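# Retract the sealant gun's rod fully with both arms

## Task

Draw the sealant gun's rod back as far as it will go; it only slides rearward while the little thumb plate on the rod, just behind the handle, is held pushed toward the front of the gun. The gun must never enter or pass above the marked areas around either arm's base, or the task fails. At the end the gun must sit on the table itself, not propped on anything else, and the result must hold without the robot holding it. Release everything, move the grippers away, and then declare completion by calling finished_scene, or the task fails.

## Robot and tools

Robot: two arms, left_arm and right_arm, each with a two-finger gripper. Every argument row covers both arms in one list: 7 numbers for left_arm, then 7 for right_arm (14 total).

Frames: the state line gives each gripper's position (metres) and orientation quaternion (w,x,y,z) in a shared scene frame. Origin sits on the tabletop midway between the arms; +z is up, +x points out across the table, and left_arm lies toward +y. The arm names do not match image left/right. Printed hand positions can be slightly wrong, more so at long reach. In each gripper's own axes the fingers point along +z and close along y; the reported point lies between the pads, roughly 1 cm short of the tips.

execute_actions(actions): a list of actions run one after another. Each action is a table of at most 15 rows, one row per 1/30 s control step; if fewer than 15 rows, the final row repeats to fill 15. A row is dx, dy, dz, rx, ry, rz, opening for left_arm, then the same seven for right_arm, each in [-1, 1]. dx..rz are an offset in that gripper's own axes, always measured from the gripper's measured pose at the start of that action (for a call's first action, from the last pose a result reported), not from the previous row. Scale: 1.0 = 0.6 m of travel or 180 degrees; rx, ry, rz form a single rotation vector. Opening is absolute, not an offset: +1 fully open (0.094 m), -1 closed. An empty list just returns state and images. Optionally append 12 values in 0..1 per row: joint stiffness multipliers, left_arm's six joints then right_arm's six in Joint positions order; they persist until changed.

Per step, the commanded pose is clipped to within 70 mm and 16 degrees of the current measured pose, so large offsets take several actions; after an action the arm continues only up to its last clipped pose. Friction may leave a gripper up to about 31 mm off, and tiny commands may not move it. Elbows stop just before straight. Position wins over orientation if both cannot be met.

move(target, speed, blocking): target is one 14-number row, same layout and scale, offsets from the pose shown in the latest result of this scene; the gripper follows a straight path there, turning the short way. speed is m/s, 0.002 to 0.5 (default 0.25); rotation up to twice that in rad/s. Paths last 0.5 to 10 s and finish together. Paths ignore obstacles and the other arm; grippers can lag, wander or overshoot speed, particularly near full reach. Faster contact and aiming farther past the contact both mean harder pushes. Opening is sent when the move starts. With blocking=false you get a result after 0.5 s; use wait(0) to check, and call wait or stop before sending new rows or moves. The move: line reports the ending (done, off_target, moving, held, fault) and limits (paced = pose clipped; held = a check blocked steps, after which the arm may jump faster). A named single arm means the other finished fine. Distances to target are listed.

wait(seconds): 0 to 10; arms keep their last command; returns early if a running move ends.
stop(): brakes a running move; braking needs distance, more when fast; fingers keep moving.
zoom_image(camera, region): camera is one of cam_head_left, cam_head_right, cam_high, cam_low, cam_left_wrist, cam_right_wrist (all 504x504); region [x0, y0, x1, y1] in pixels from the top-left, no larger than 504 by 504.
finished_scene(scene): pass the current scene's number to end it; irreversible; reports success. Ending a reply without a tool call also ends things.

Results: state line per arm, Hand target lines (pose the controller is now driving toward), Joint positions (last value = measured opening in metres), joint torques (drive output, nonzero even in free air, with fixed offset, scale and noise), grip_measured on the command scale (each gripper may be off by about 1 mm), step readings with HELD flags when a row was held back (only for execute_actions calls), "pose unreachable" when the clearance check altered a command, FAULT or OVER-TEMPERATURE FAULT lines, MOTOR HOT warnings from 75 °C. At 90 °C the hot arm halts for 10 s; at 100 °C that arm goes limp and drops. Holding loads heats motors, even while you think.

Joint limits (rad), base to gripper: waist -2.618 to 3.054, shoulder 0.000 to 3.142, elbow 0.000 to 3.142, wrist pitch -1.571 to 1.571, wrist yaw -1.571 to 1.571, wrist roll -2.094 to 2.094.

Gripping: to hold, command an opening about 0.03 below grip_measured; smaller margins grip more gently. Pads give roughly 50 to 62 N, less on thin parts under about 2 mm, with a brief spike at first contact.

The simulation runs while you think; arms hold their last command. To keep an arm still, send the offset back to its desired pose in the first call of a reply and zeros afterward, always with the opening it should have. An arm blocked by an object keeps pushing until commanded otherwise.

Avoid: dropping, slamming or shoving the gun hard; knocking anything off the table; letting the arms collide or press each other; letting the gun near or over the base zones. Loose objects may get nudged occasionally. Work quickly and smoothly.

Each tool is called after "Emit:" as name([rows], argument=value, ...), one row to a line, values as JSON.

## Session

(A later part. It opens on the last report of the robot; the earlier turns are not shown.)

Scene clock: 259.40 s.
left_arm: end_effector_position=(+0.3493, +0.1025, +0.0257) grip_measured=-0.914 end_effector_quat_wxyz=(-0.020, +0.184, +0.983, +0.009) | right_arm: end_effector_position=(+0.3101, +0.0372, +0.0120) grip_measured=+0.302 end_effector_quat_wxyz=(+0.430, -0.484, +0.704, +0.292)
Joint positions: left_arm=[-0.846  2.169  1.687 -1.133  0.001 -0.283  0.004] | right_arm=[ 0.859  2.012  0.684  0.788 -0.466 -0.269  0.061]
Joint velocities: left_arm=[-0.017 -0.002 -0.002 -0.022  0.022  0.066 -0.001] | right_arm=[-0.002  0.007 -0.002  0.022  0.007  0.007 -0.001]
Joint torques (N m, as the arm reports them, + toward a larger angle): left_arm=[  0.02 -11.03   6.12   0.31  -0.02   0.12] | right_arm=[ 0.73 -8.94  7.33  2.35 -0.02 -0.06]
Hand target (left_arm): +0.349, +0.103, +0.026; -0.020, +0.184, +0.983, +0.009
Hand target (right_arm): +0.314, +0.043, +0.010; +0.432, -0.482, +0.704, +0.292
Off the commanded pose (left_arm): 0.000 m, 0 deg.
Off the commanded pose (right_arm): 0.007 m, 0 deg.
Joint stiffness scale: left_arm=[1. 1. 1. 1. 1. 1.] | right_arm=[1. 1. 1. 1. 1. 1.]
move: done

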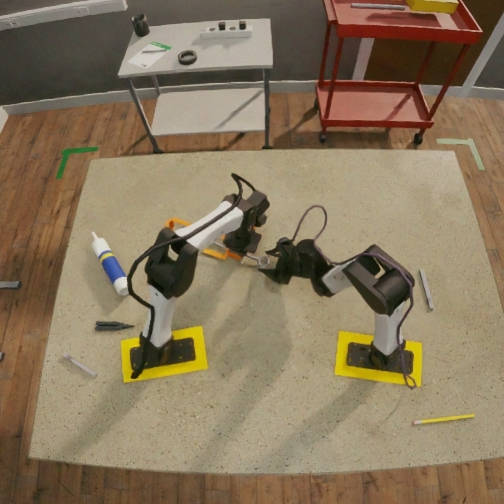

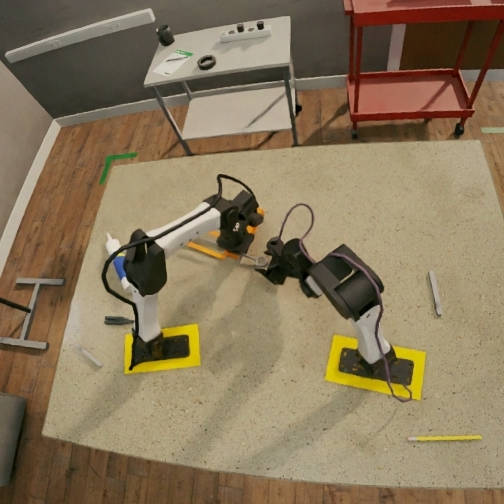

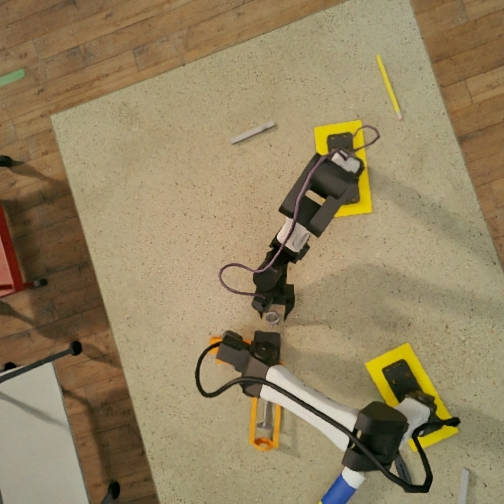

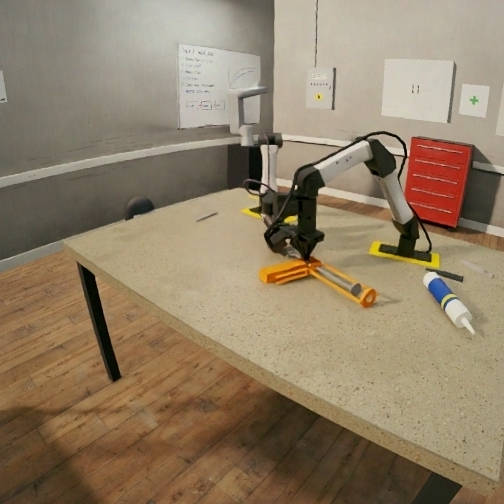

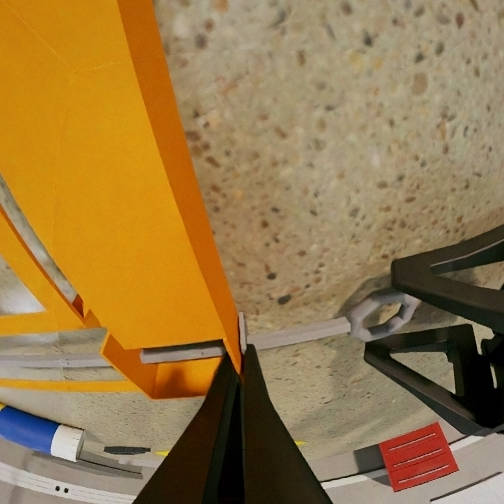

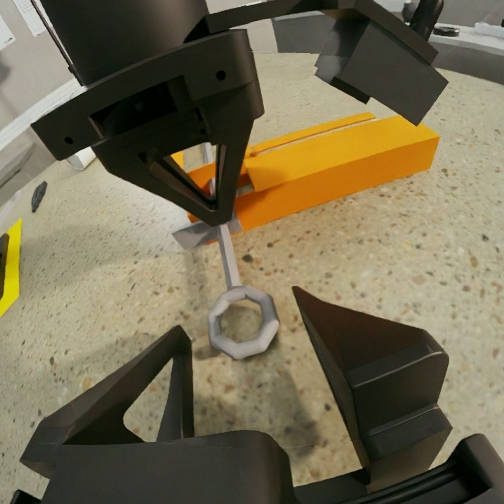

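Emit:
move(target=[0,0,0,0,0,0,-0.94, -0.011,0,0.027,0,0,0,0.3], speed=0.04)

Emit:
move(target=[0,0,0,0,0,0,-0.94, 0,0,0,0,0,0,-0.5], speed=0.04)

Scene clock: 266.57 s.
left_arm: end_effector_position=(+0.3493, +0.1025, +0.0257) grip_measured=-0.914 end_effector_quat_wxyz=(-0.020, +0.184, +0.983, +0.009) | right_arm: end_effector_position=(+0.3158, +0.0499, +0.0199) grip_measured=+0.302 end_effector_quat_wxyz=(+0.442, -0.486, +0.695, +0.293)
Joint positions: left_arm=[-0.846  2.169  1.687 -1.133  0.001 -0.283  0.004] | right_arm=[ 0.878  2.023  0.725  0.79  -0.452 -0.264  0.061]
Joint velocities: left_arm=[-0.017 -0.007 -0.002  0.095  0.007  0.037  0.   ] | right_arm=[-0.002  0.007 -0.017  0.051 -0.051  0.022  0.   ]
Joint torques (N m, as the arm reports them, + toward a larger angle): left_arm=[  0.02 -11.01   6.13   0.31  -0.02   0.11] | right_arm=[ 0.71 -9.27  7.42  2.1  -0.01 -0.08]
Hand target (left_arm): +0.349, +0.103, +0.026; -0.020, +0.184, +0.983, +0.009
Hand target (right_arm): +0.316, +0.053, +0.011; +0.431, -0.484, +0.703, +0.291
Off the commanded pose (left_arm): 0.000 m, 0 deg.
Off the commanded pose (right_arm): 0.010 m, 2 deg.
Joint stiffness scale: left_arm=[1. 1. 1. 1. 1. 1.] | right_arm=[1. 1. 1. 1. 1. 1.]
move: done

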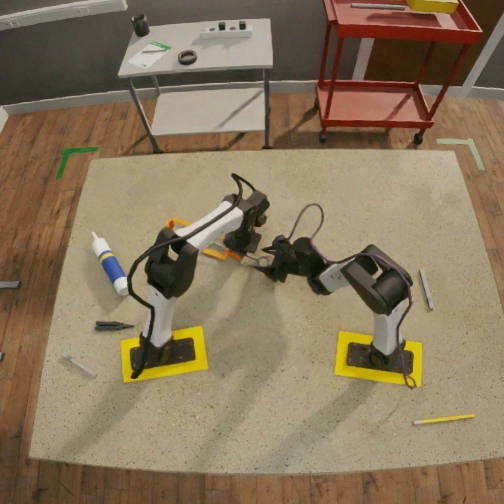

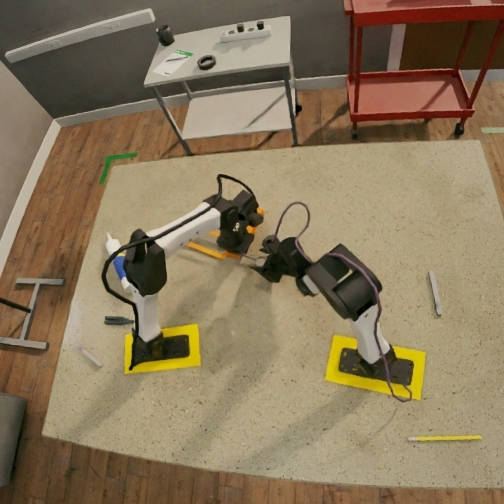

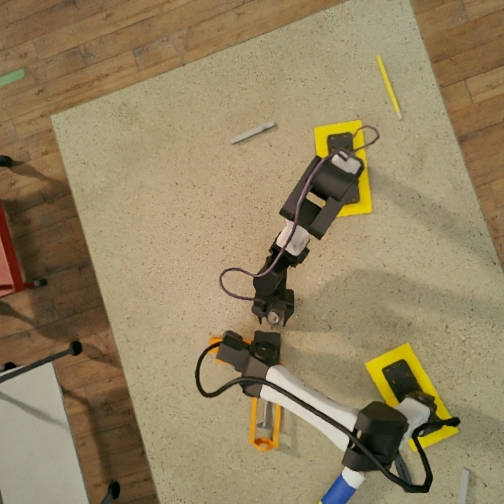

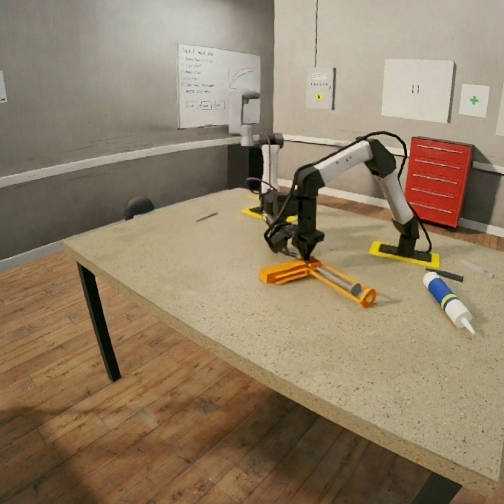

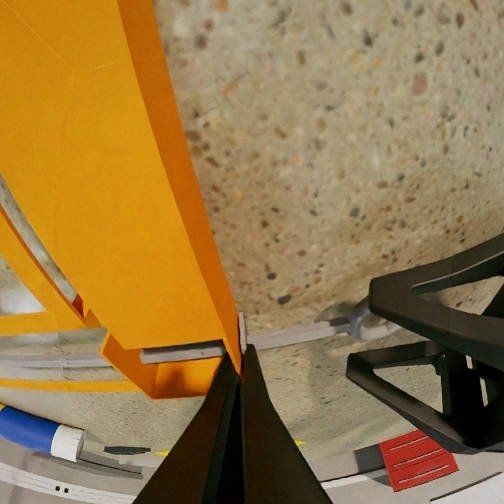

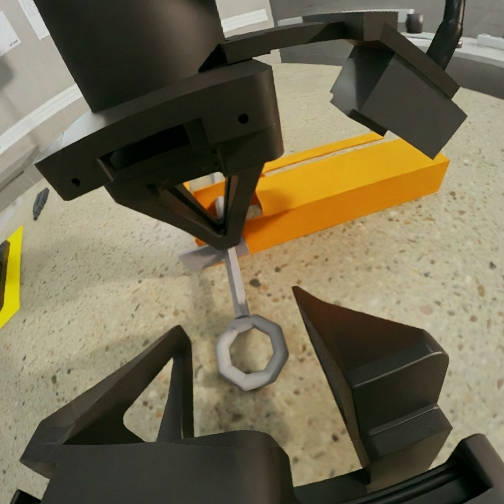

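Scene clock: 267.07 s.
left_arm: end_effector_position=(+0.3493, +0.1023, +0.0257) grip_measured=-0.914 end_effector_quat_wxyz=(-0.020, +0.184, +0.983, +0.009) | right_arm: end_effector_position=(+0.3153, +0.0513, +0.0220) grip_measured=-0.498 end_effector_quat_wxyz=(+0.445, -0.487, +0.691, +0.296)
Joint positions: left_arm=[-0.846  2.169  1.687 -1.132  0.003 -0.283  0.004] | right_arm=[ 0.878  2.023  0.725  0.799 -0.459 -0.264  0.024]
Joint velocities: left_arm=[-0.007 -0.002  0.002  0.066 -0.022 -0.066 -0.   ] | right_arm=[-0.002 -0.007 -0.007  0.007 -0.022 -0.022 -0.   ]
Joint torques (N m, as the arm reports them, + toward a larger angle): left_arm=[  0.03 -11.02   6.11   0.3   -0.03   0.12] | right_arm=[ -0.07 -11.93   5.71   2.2   -0.02  -0.17]
Hand target (left_arm): +0.349, +0.103, +0.026; -0.020, +0.184, +0.983, +0.009
Hand target (right_arm): +0.316, +0.050, +0.020; +0.442, -0.486, +0.695, +0.293
Off the commanded pose (left_arm): 0.000 m, 0 deg.
Off the commanded pose (right_arm): 0.003 m, 1 deg.
Joint stiffness scale: left_arm=[1. 1. 1. 1. 1. 1.] | right_arm=[1. 1. 1. 1. 1. 1.]
move: done

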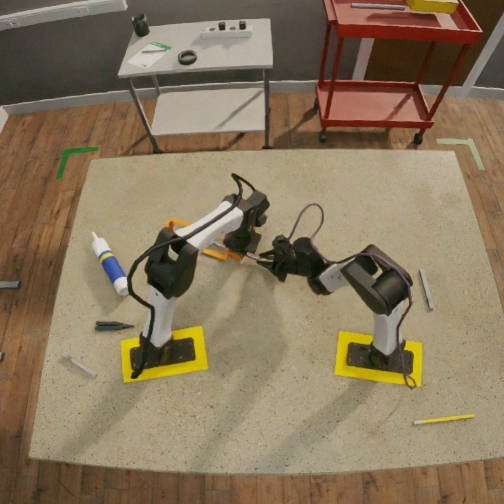

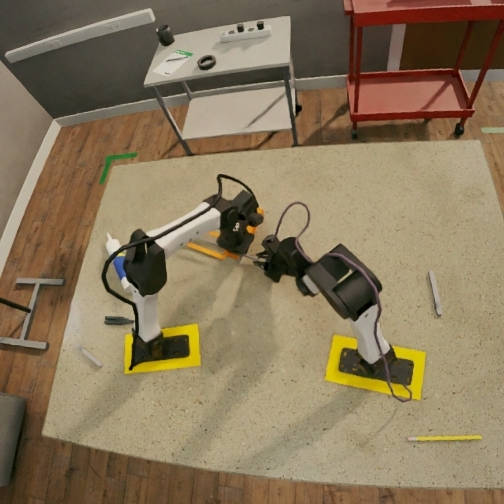

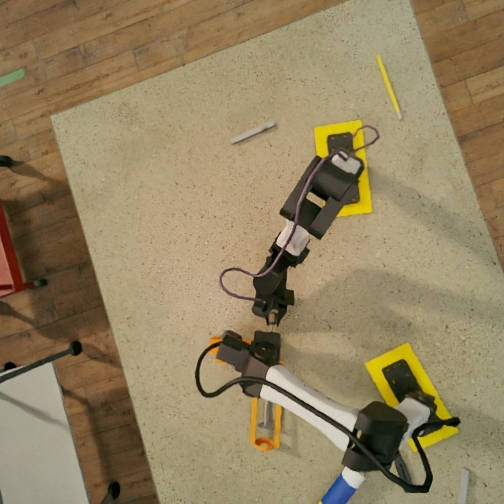

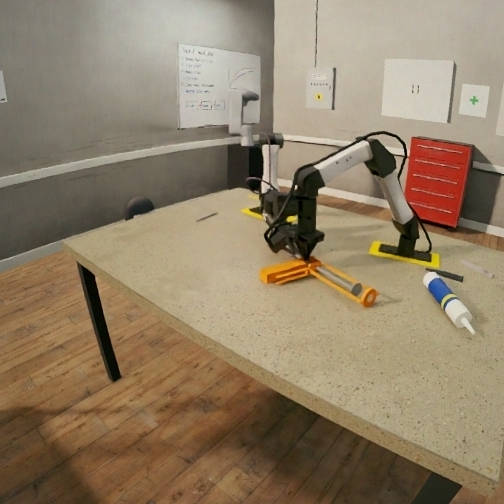

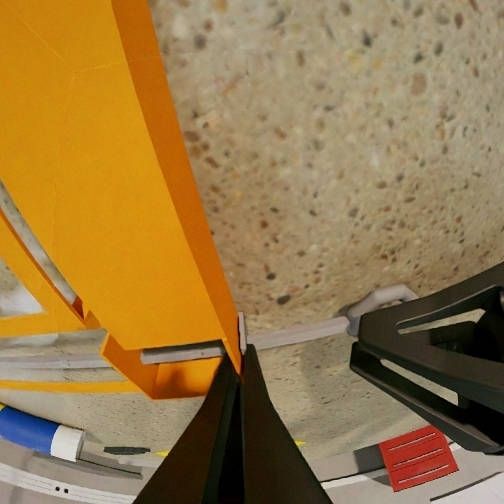

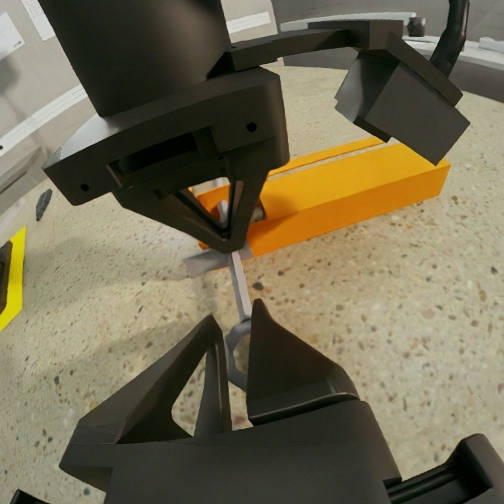

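Emit:
move(target=[0,0,0,0,0,0,-0.94, 0,0,0,0,0,0,0.3], speed=0.04)

Emit:
move(target=[0,0,0,0,0,0,-0.94, 0.03,0,0.015,0,0,0,0.3], speed=0.04)

Scene clock: 272.07 s.
left_arm: end_effector_position=(+0.3493, +0.1023, +0.0257) grip_measured=-0.914 end_effector_quat_wxyz=(-0.020, +0.184, +0.983, +0.009) | right_arm: end_effector_position=(+0.3153, +0.0513, +0.0220) grip_measured=+0.298 end_effector_quat_wxyz=(+0.445, -0.487, +0.691, +0.296)
Joint positions: left_arm=[-0.846  2.169  1.687 -1.132  0.003 -0.283  0.004] | right_arm=[ 0.878  2.023  0.725  0.799 -0.459 -0.264  0.061]
Joint velocities: left_arm=[-0.027  0.017  0.002  0.022 -0.11  -0.051  0.   ] | right_arm=[ 0.012 -0.007  0.002 -0.007  0.081  0.037 -0.002]
Joint torques (N m, as the arm reports them, + toward a larger angle): left_arm=[  0.03 -11.02   6.12   0.31  -0.02   0.12] | right_arm=[  0.01 -11.93   5.71   2.29  -0.08  -0.16]
Hand target (left_arm): +0.349, +0.102, +0.026; -0.020, +0.184, +0.983, +0.009
Hand target (right_arm): +0.315, +0.051, +0.022; +0.445, -0.487, +0.691, +0.296
Off the commanded pose (left_arm): 0.000 m, 0 deg.
Off the commanded pose (right_arm): 0.000 m, 0 deg.
Joint stiffness scale: left_arm=[1. 1. 1. 1. 1. 1.] | right_arm=[1. 1. 1. 1. 1. 1.]
move: done

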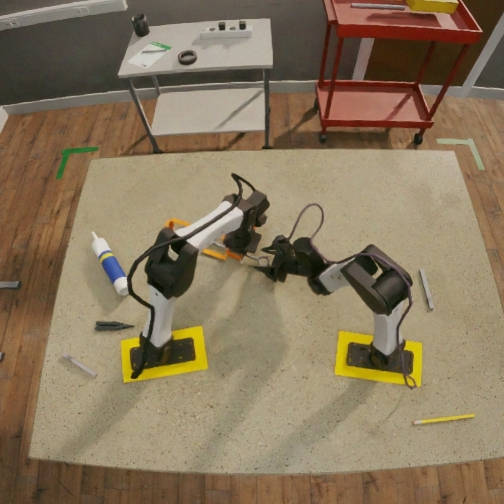

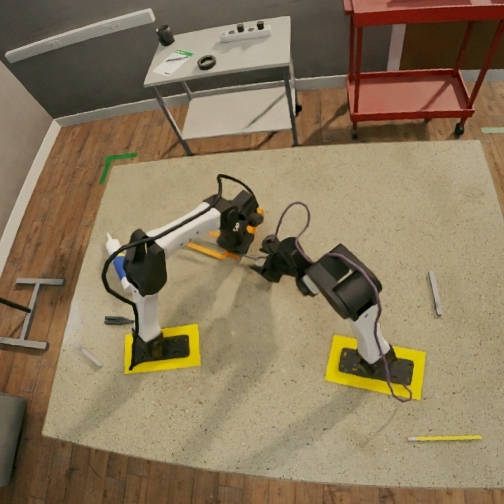

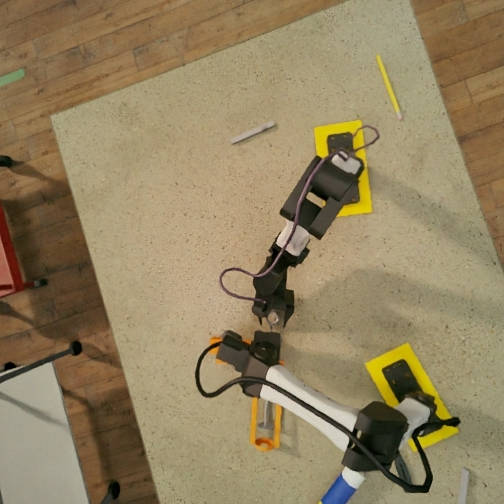

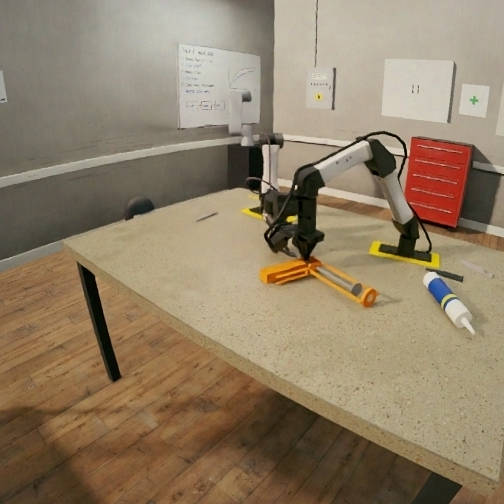

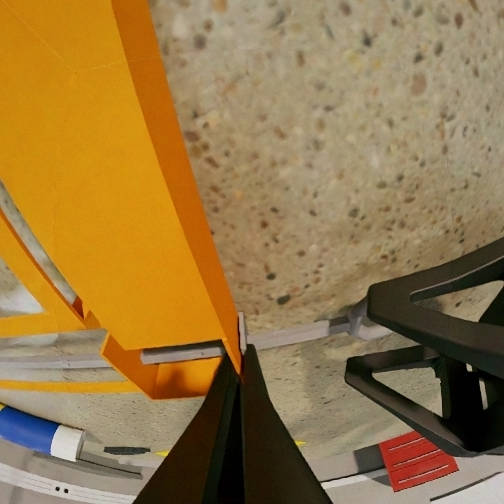

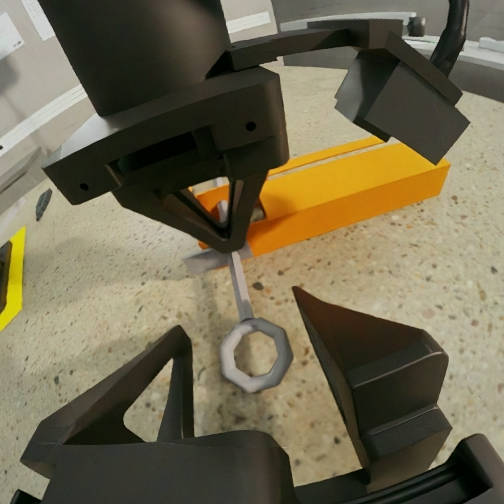

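Scene clock: 272.83 s.
left_arm: end_effector_position=(+0.3493, +0.1023, +0.0257) grip_measured=-0.914 end_effector_quat_wxyz=(-0.020, +0.184, +0.983, +0.009) | right_arm: end_effector_position=(+0.3165, +0.0523, +0.0100) grip_measured=+0.298 end_effector_quat_wxyz=(+0.449, -0.487, +0.689, +0.296)
Joint positions: left_arm=[-0.846  2.169  1.687 -1.132  0.003 -0.283  0.004] | right_arm=[ 0.878  2.081  0.725  0.865 -0.459 -0.264  0.061]
Joint velocities: left_arm=[-0.002 -0.012  0.002  0.037  0.022  0.007 -0.001] | right_arm=[-0.007  0.017  0.012  0.095  0.037  0.007  0.   ]
Joint torques (N m, as the arm reports them, + toward a larger angle): left_arm=[  0.03 -11.03   6.11   0.31  -0.02   0.12] | right_arm=[-0.11 -9.66  5.44  2.38 -0.08 -0.17]
Hand target (left_arm): +0.349, +0.102, +0.026; -0.020, +0.184, +0.983, +0.009
Hand target (right_arm): +0.316, +0.052, +0.002; +0.445, -0.487, +0.691, +0.296
Off the commanded pose (left_arm): 0.000 m, 0 deg.
Off the commanded pose (right_arm): 0.008 m, 1 deg.
Joint stiffness scale: left_arm=[1. 1. 1. 1. 1. 1.] | right_arm=[1. 1. 1. 1. 1. 1.]
move: done

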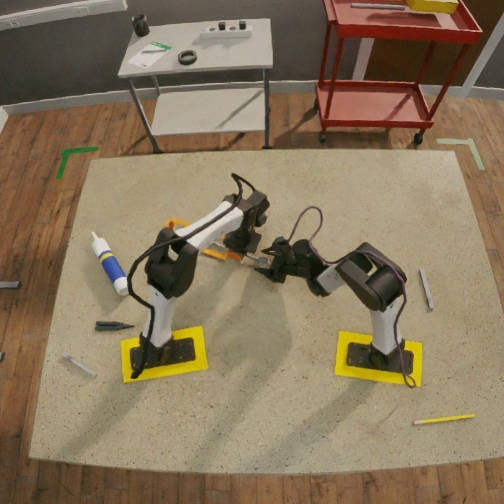

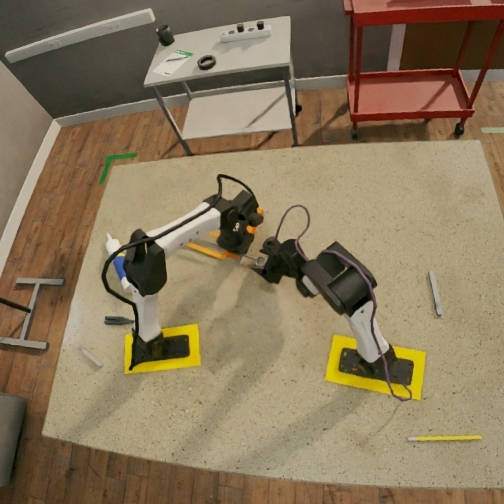

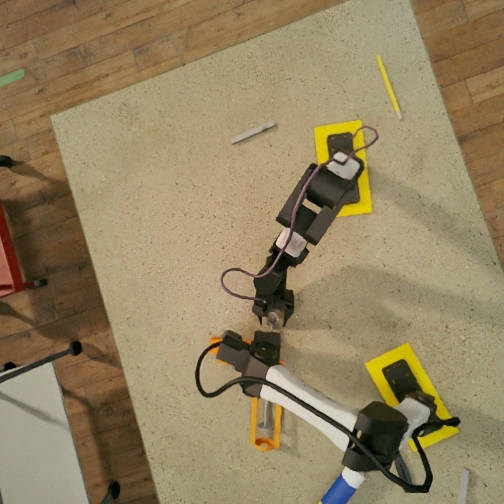

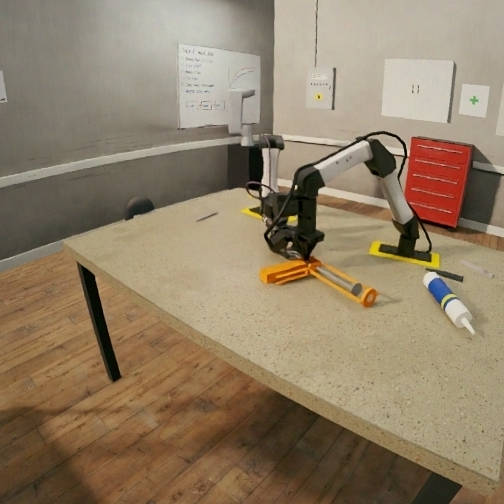

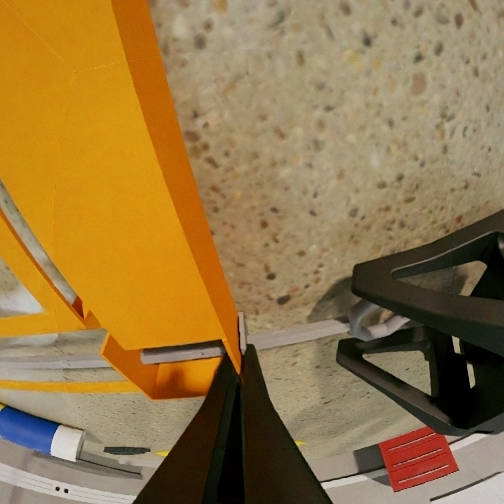

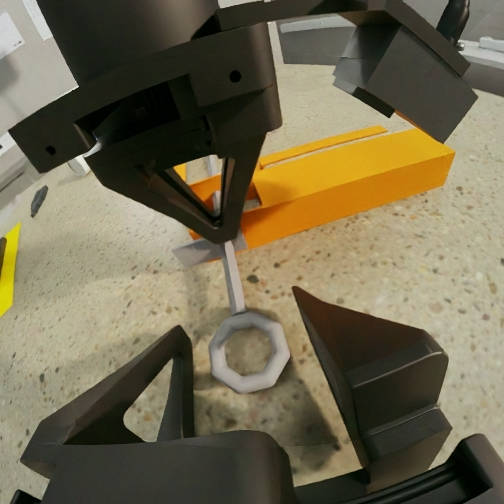

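Emit:
move(target=[0,0,0,0,0,0,-0.94, 0,0,0,0,0,0,-0.5], speed=0.04)

Scene clock: 276.47 s.
left_arm: end_effector_position=(+0.3489, +0.1023, +0.0257) grip_measured=-0.914 end_effector_quat_wxyz=(-0.021, +0.184, +0.983, +0.008) | right_arm: end_effector_position=(+0.3177, +0.0525, +0.0115) grip_measured=-0.250 end_effector_quat_wxyz=(+0.453, -0.487, +0.686, +0.294)
Joint positions: left_arm=[-0.846  2.169  1.687 -1.134  0.004 -0.283  0.004] | right_arm=[ 0.878  2.081  0.725  0.873 -0.455 -0.268  0.035]
Joint velocities: left_arm=[-0.007 -0.017 -0.017 -0.051  0.037  0.007 -0.   ] | right_arm=[-0.017  0.007 -0.012  0.022 -0.037 -0.066  0.   ]
Joint torques (N m, as the arm reports them, + toward a larger angle): left_arm=[  0.03 -11.02   6.12   0.32  -0.03   0.12] | right_arm=[  0.02 -12.19   5.33   2.23  -0.11  -0.12]
Hand target (left_arm): +0.349, +0.102, +0.026; -0.020, +0.184, +0.983, +0.009
Hand target (right_arm): +0.316, +0.052, +0.010; +0.449, -0.487, +0.688, +0.296
Off the commanded pose (left_arm): 0.000 m, 0 deg.
Off the commanded pose (right_arm): 0.002 m, 1 deg.
Joint stiffness scale: left_arm=[1. 1. 1. 1. 1. 1.] | right_arm=[1. 1. 1. 1. 1. 1.]
move: done

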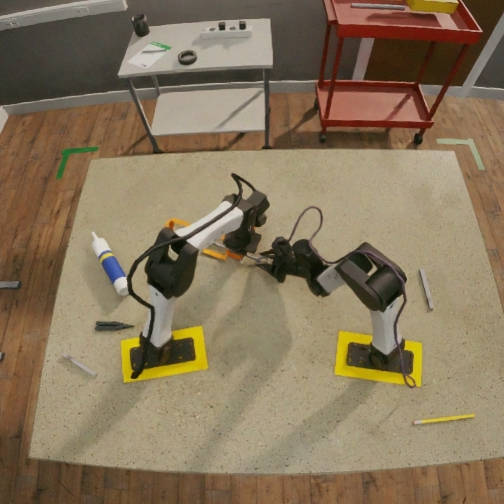

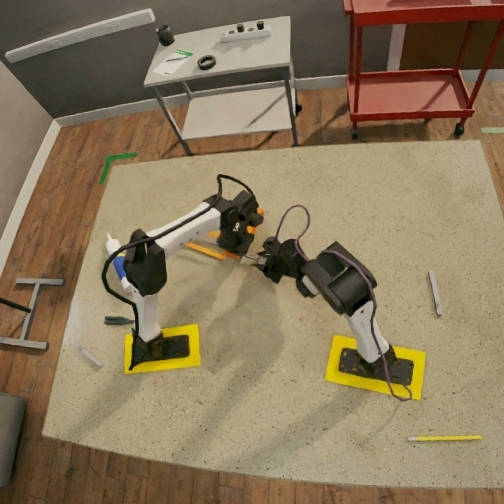

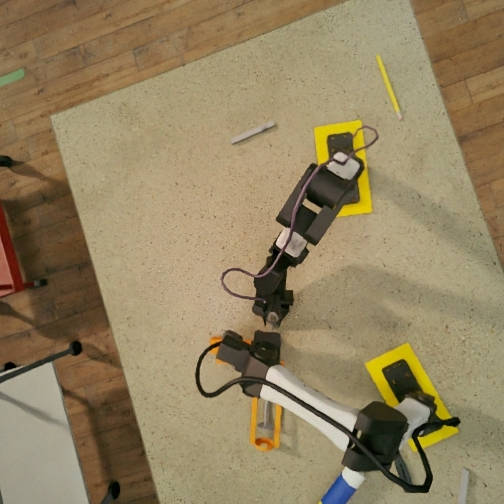

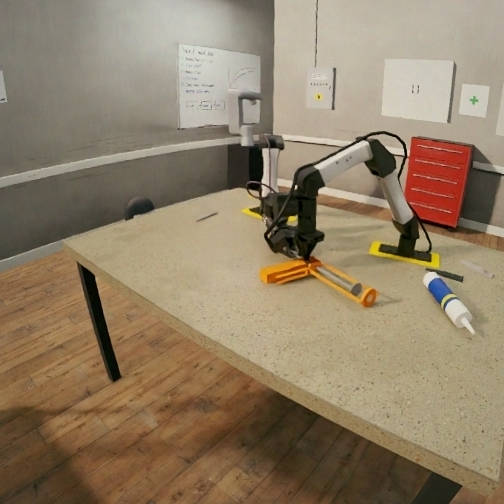

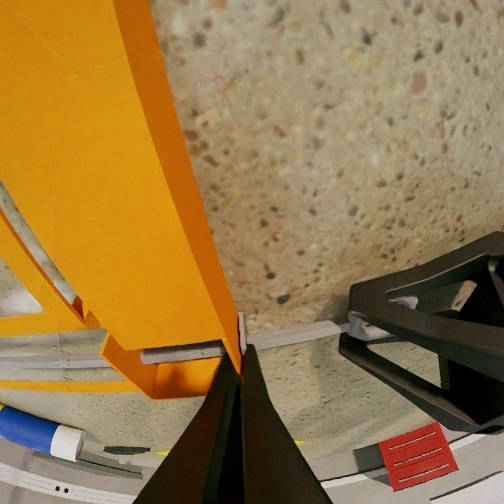

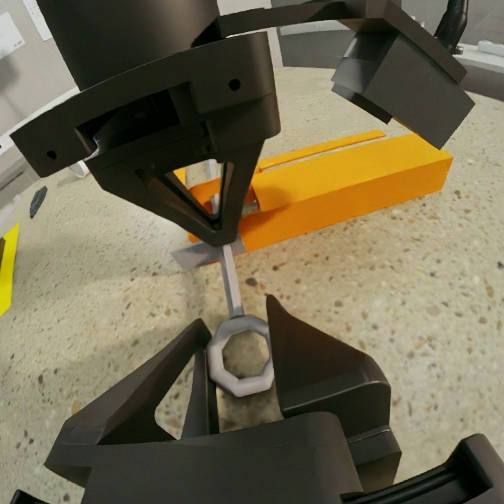

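Emit:
move(target=[0,0,0,0,0,0,-0.94, 0.055,0,-0.121,0,0,0,-0.35], speed=0.06)

Scene clock: 285.27 s.
left_arm: end_effector_position=(+0.3431, +0.0897, +0.0259) grip_measured=-0.914 end_effector_quat_wxyz=(-0.027, +0.188, +0.982, -0.018) | right_arm: end_effector_position=(+0.2932, -0.0107, +0.0104) grip_measured=-0.250 end_effector_quat_wxyz=(+0.453, -0.488, +0.684, +0.298)
Joint positions: left_arm=[-0.857  2.169  1.687 -1.121  0.057 -0.285  0.004] | right_arm=[ 0.749  1.973  0.489  0.97  -0.577 -0.336  0.035]
Joint velocities: left_arm=[-0.012  0.007 -0.007  0.022 -0.022  0.007 -0.001] | right_arm=[-0.017 -0.007 -0.007 -0.022 -0.022 -0.037 -0.   ]
Joint torques (N m, as the arm reports them, + toward a larger angle): left_arm=[  0.69 -11.08   6.17   0.21  -0.48   0.15] | right_arm=[ -1.83 -12.23   1.34   2.36  -0.19  -0.26]
Hand target (left_arm): +0.349, +0.102, +0.026; -0.021, +0.184, +0.983, +0.008
Hand target (right_arm): +0.289, -0.021, +0.011; +0.453, -0.486, +0.686, +0.296
Off the commanded pose (left_arm): 0.014 m, 3 deg.
Off the commanded pose (right_arm): 0.012 m, 1 deg.
Joint stiffness scale: left_arm=[1. 1. 1. 1. 1. 1.] | right_arm=[1. 1. 1. 1. 1. 1.]
move: off_target (left_arm, right_arm)

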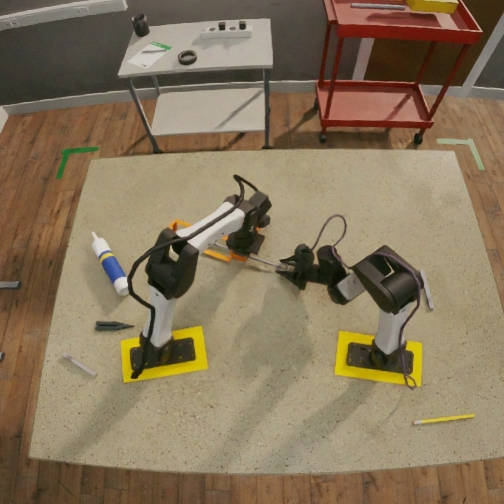

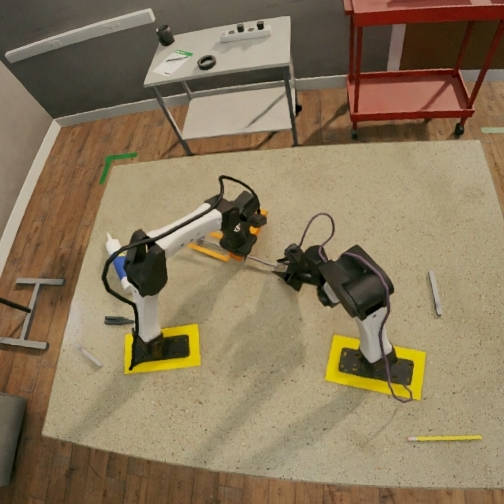

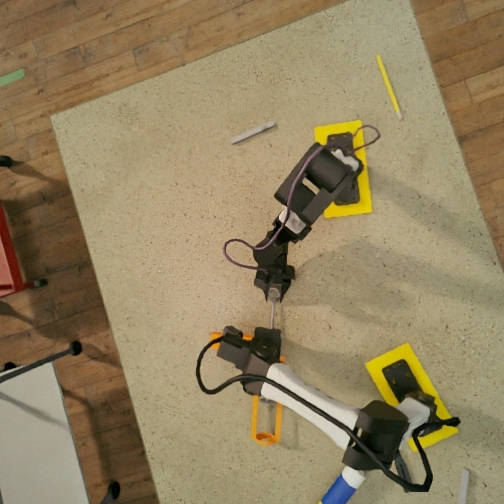

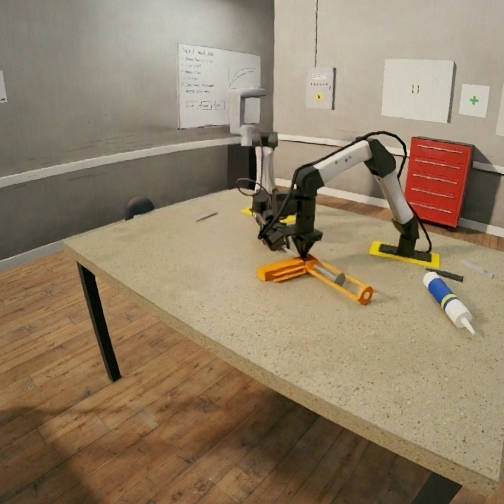

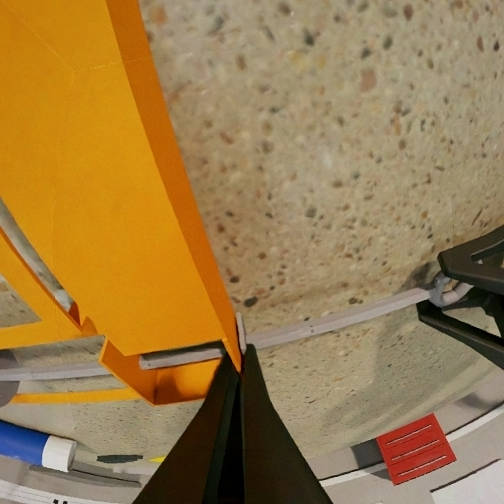

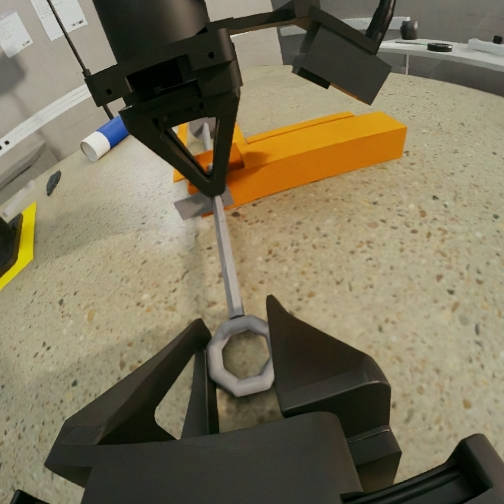

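Emit:
move(target=[0,0.03,0,0,0,0,-0.94, 0.076,0,-0.167,0,0,0,-0.35], speed=0.06)

Scene clock: 297.43 s.
left_arm: end_effector_position=(+0.3410, +0.0757, +0.0289) grip_measured=-0.914 end_effector_quat_wxyz=(-0.030, +0.196, +0.978, -0.059) | right_arm: end_effector_position=(+0.2620, -0.1024, +0.0144) grip_measured=-0.250 end_effector_quat_wxyz=(+0.462, -0.484, +0.676, +0.309)
Joint positions: left_arm=[-0.856  2.164  1.687 -1.094  0.132 -0.268  0.004] | right_arm=[ 0.43   1.821  0.242  0.946 -0.867 -0.541  0.035]
Joint velocities: left_arm=[-0.007  0.007 -0.012 -0.007 -0.007 -0.081 -0.001] | right_arm=[-0.002 -0.007 -0.002 -0.007  0.051 -0.022 -0.001]
Joint torques (N m, as the arm reports them, + toward a larger angle): left_arm=[  2.32 -11.88   4.21   0.22  -0.61   0.36] | right_arm=[-2.03 -9.36  0.85  1.79 -0.22 -0.44]
Hand target (left_arm): +0.349, +0.105, +0.025; -0.029, +0.188, +0.982, -0.019
Hand target (right_arm): +0.254, -0.111, +0.010; +0.456, -0.483, +0.683, +0.303
Off the commanded pose (left_arm): 0.032 m, 5 deg.
Off the commanded pose (right_arm): 0.014 m, 2 deg.
Joint stiffness scale: left_arm=[1. 1. 1. 1. 1. 1.] | right_arm=[1. 1. 1. 1. 1. 1.]
move: off_target (left_arm, right_arm)

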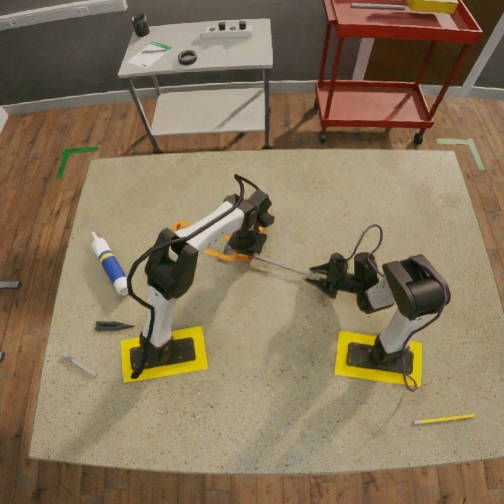

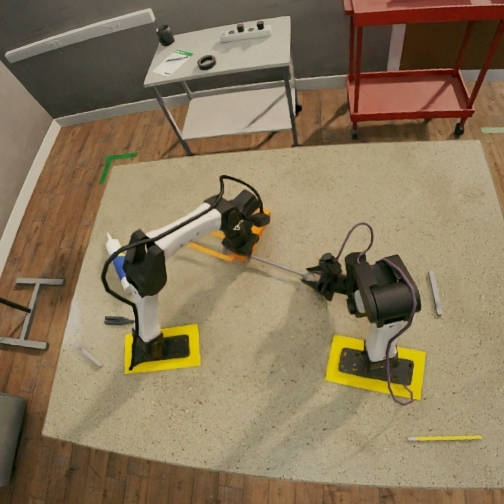

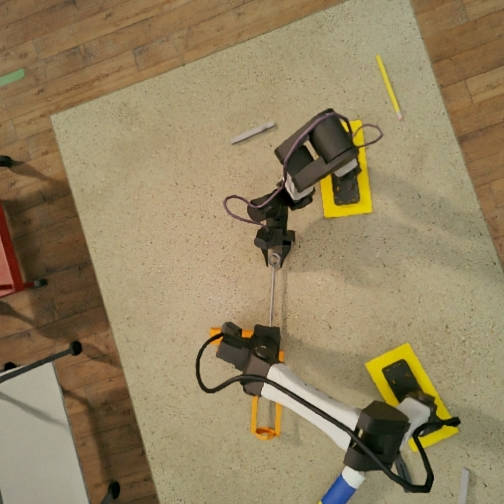

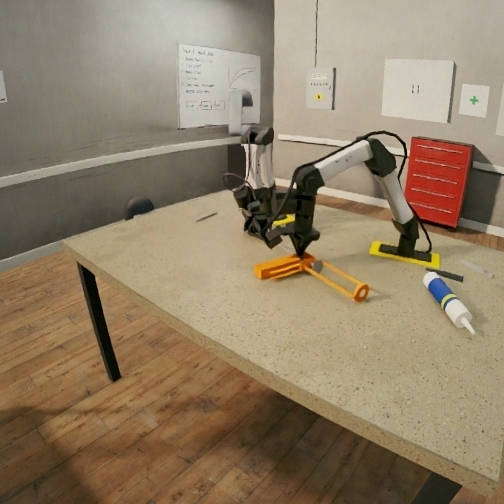

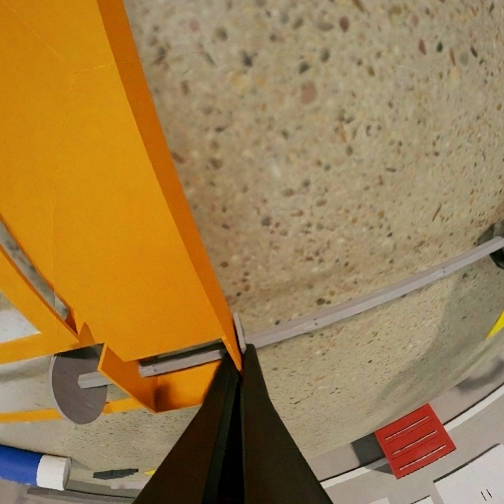

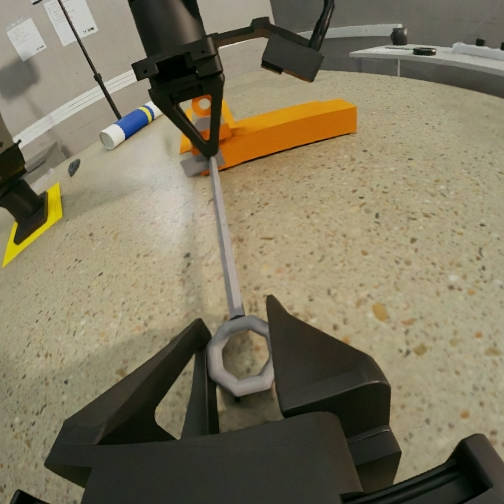

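Emit:
move(target=[0,0.04,0,-0.03,0,0,-0.94, 0.024,0,-0.053,0,0,0,-0.35], speed=0.04)

Scene clock: 303.87 s.
left_arm: end_effector_position=(+0.3420, +0.0716, +0.0293) grip_measured=-0.914 end_effector_quat_wxyz=(-0.027, +0.194, +0.978, -0.068) | right_arm: end_effector_position=(+0.2576, -0.1266, +0.0158) grip_measured=-0.250 end_effector_quat_wxyz=(+0.466, -0.484, +0.670, +0.316)
Joint positions: left_arm=[-0.856  2.164  1.687 -1.081  0.147 -0.272  0.004] | right_arm=[ 0.306  1.784  0.229  0.835 -0.981 -0.658  0.035]
Joint velocities: left_arm=[-0.002 -0.027 -0.002  0.007  0.037 -0.066 -0.   ] | right_arm=[-0.022 -0.007  0.002 -0.081 -0.037 -0.066 -0.   ]
Joint torques (N m, as the arm reports them, + toward a larger angle): left_arm=[  1.19 -11.04   6.03   0.13  -0.89   0.37] | right_arm=[-2.08 -9.24  1.07  1.68 -0.29 -0.42]
Hand target (left_arm): +0.350, +0.097, +0.027; -0.021, +0.197, +0.980, -0.015
Hand target (right_arm): +0.250, -0.133, +0.013; +0.464, -0.482, +0.675, +0.311
Off the commanded pose (left_arm): 0.028 m, 6 deg.
Off the commanded pose (right_arm): 0.012 m, 1 deg.
Joint stiffness scale: left_arm=[1. 1. 1. 1. 1. 1.] | right_arm=[1. 1. 1. 1. 1. 1.]
move: off_target (left_arm, right_arm)

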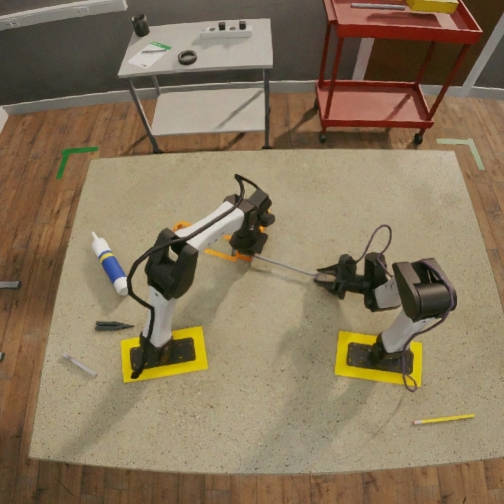

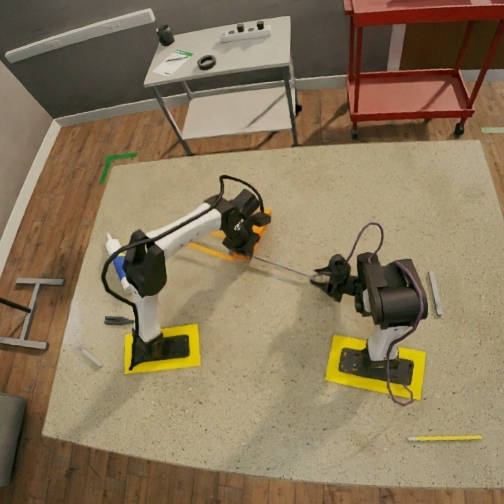

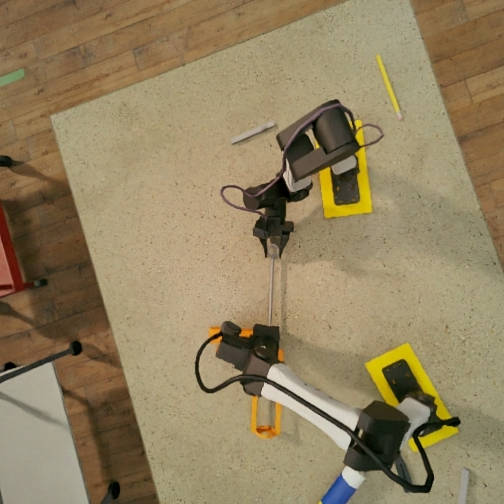

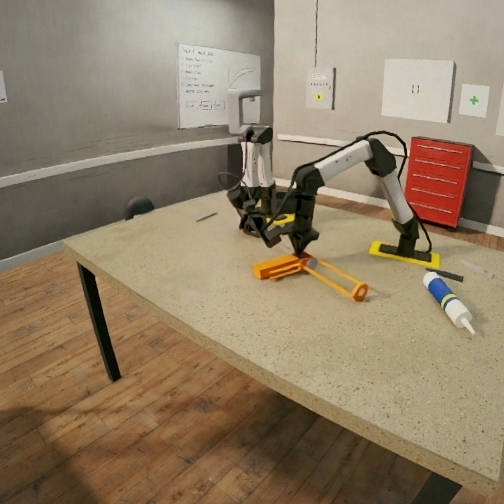

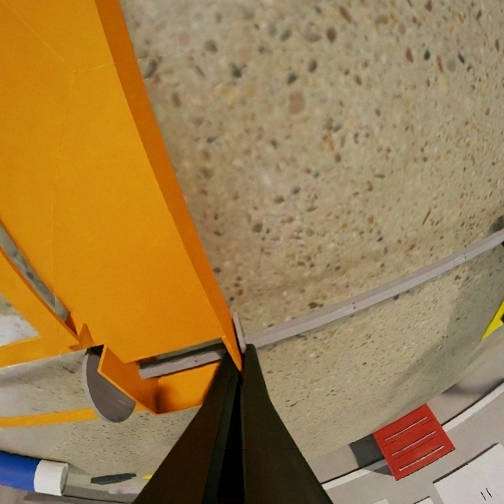

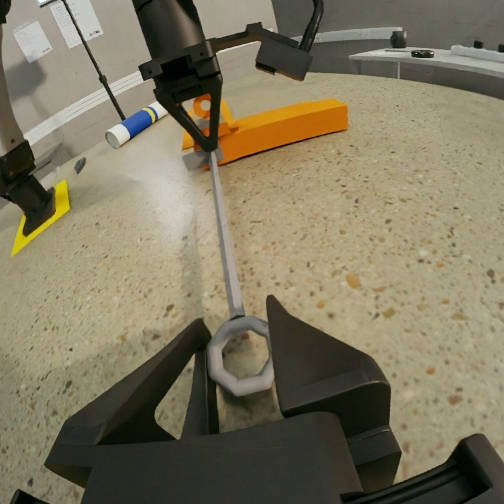

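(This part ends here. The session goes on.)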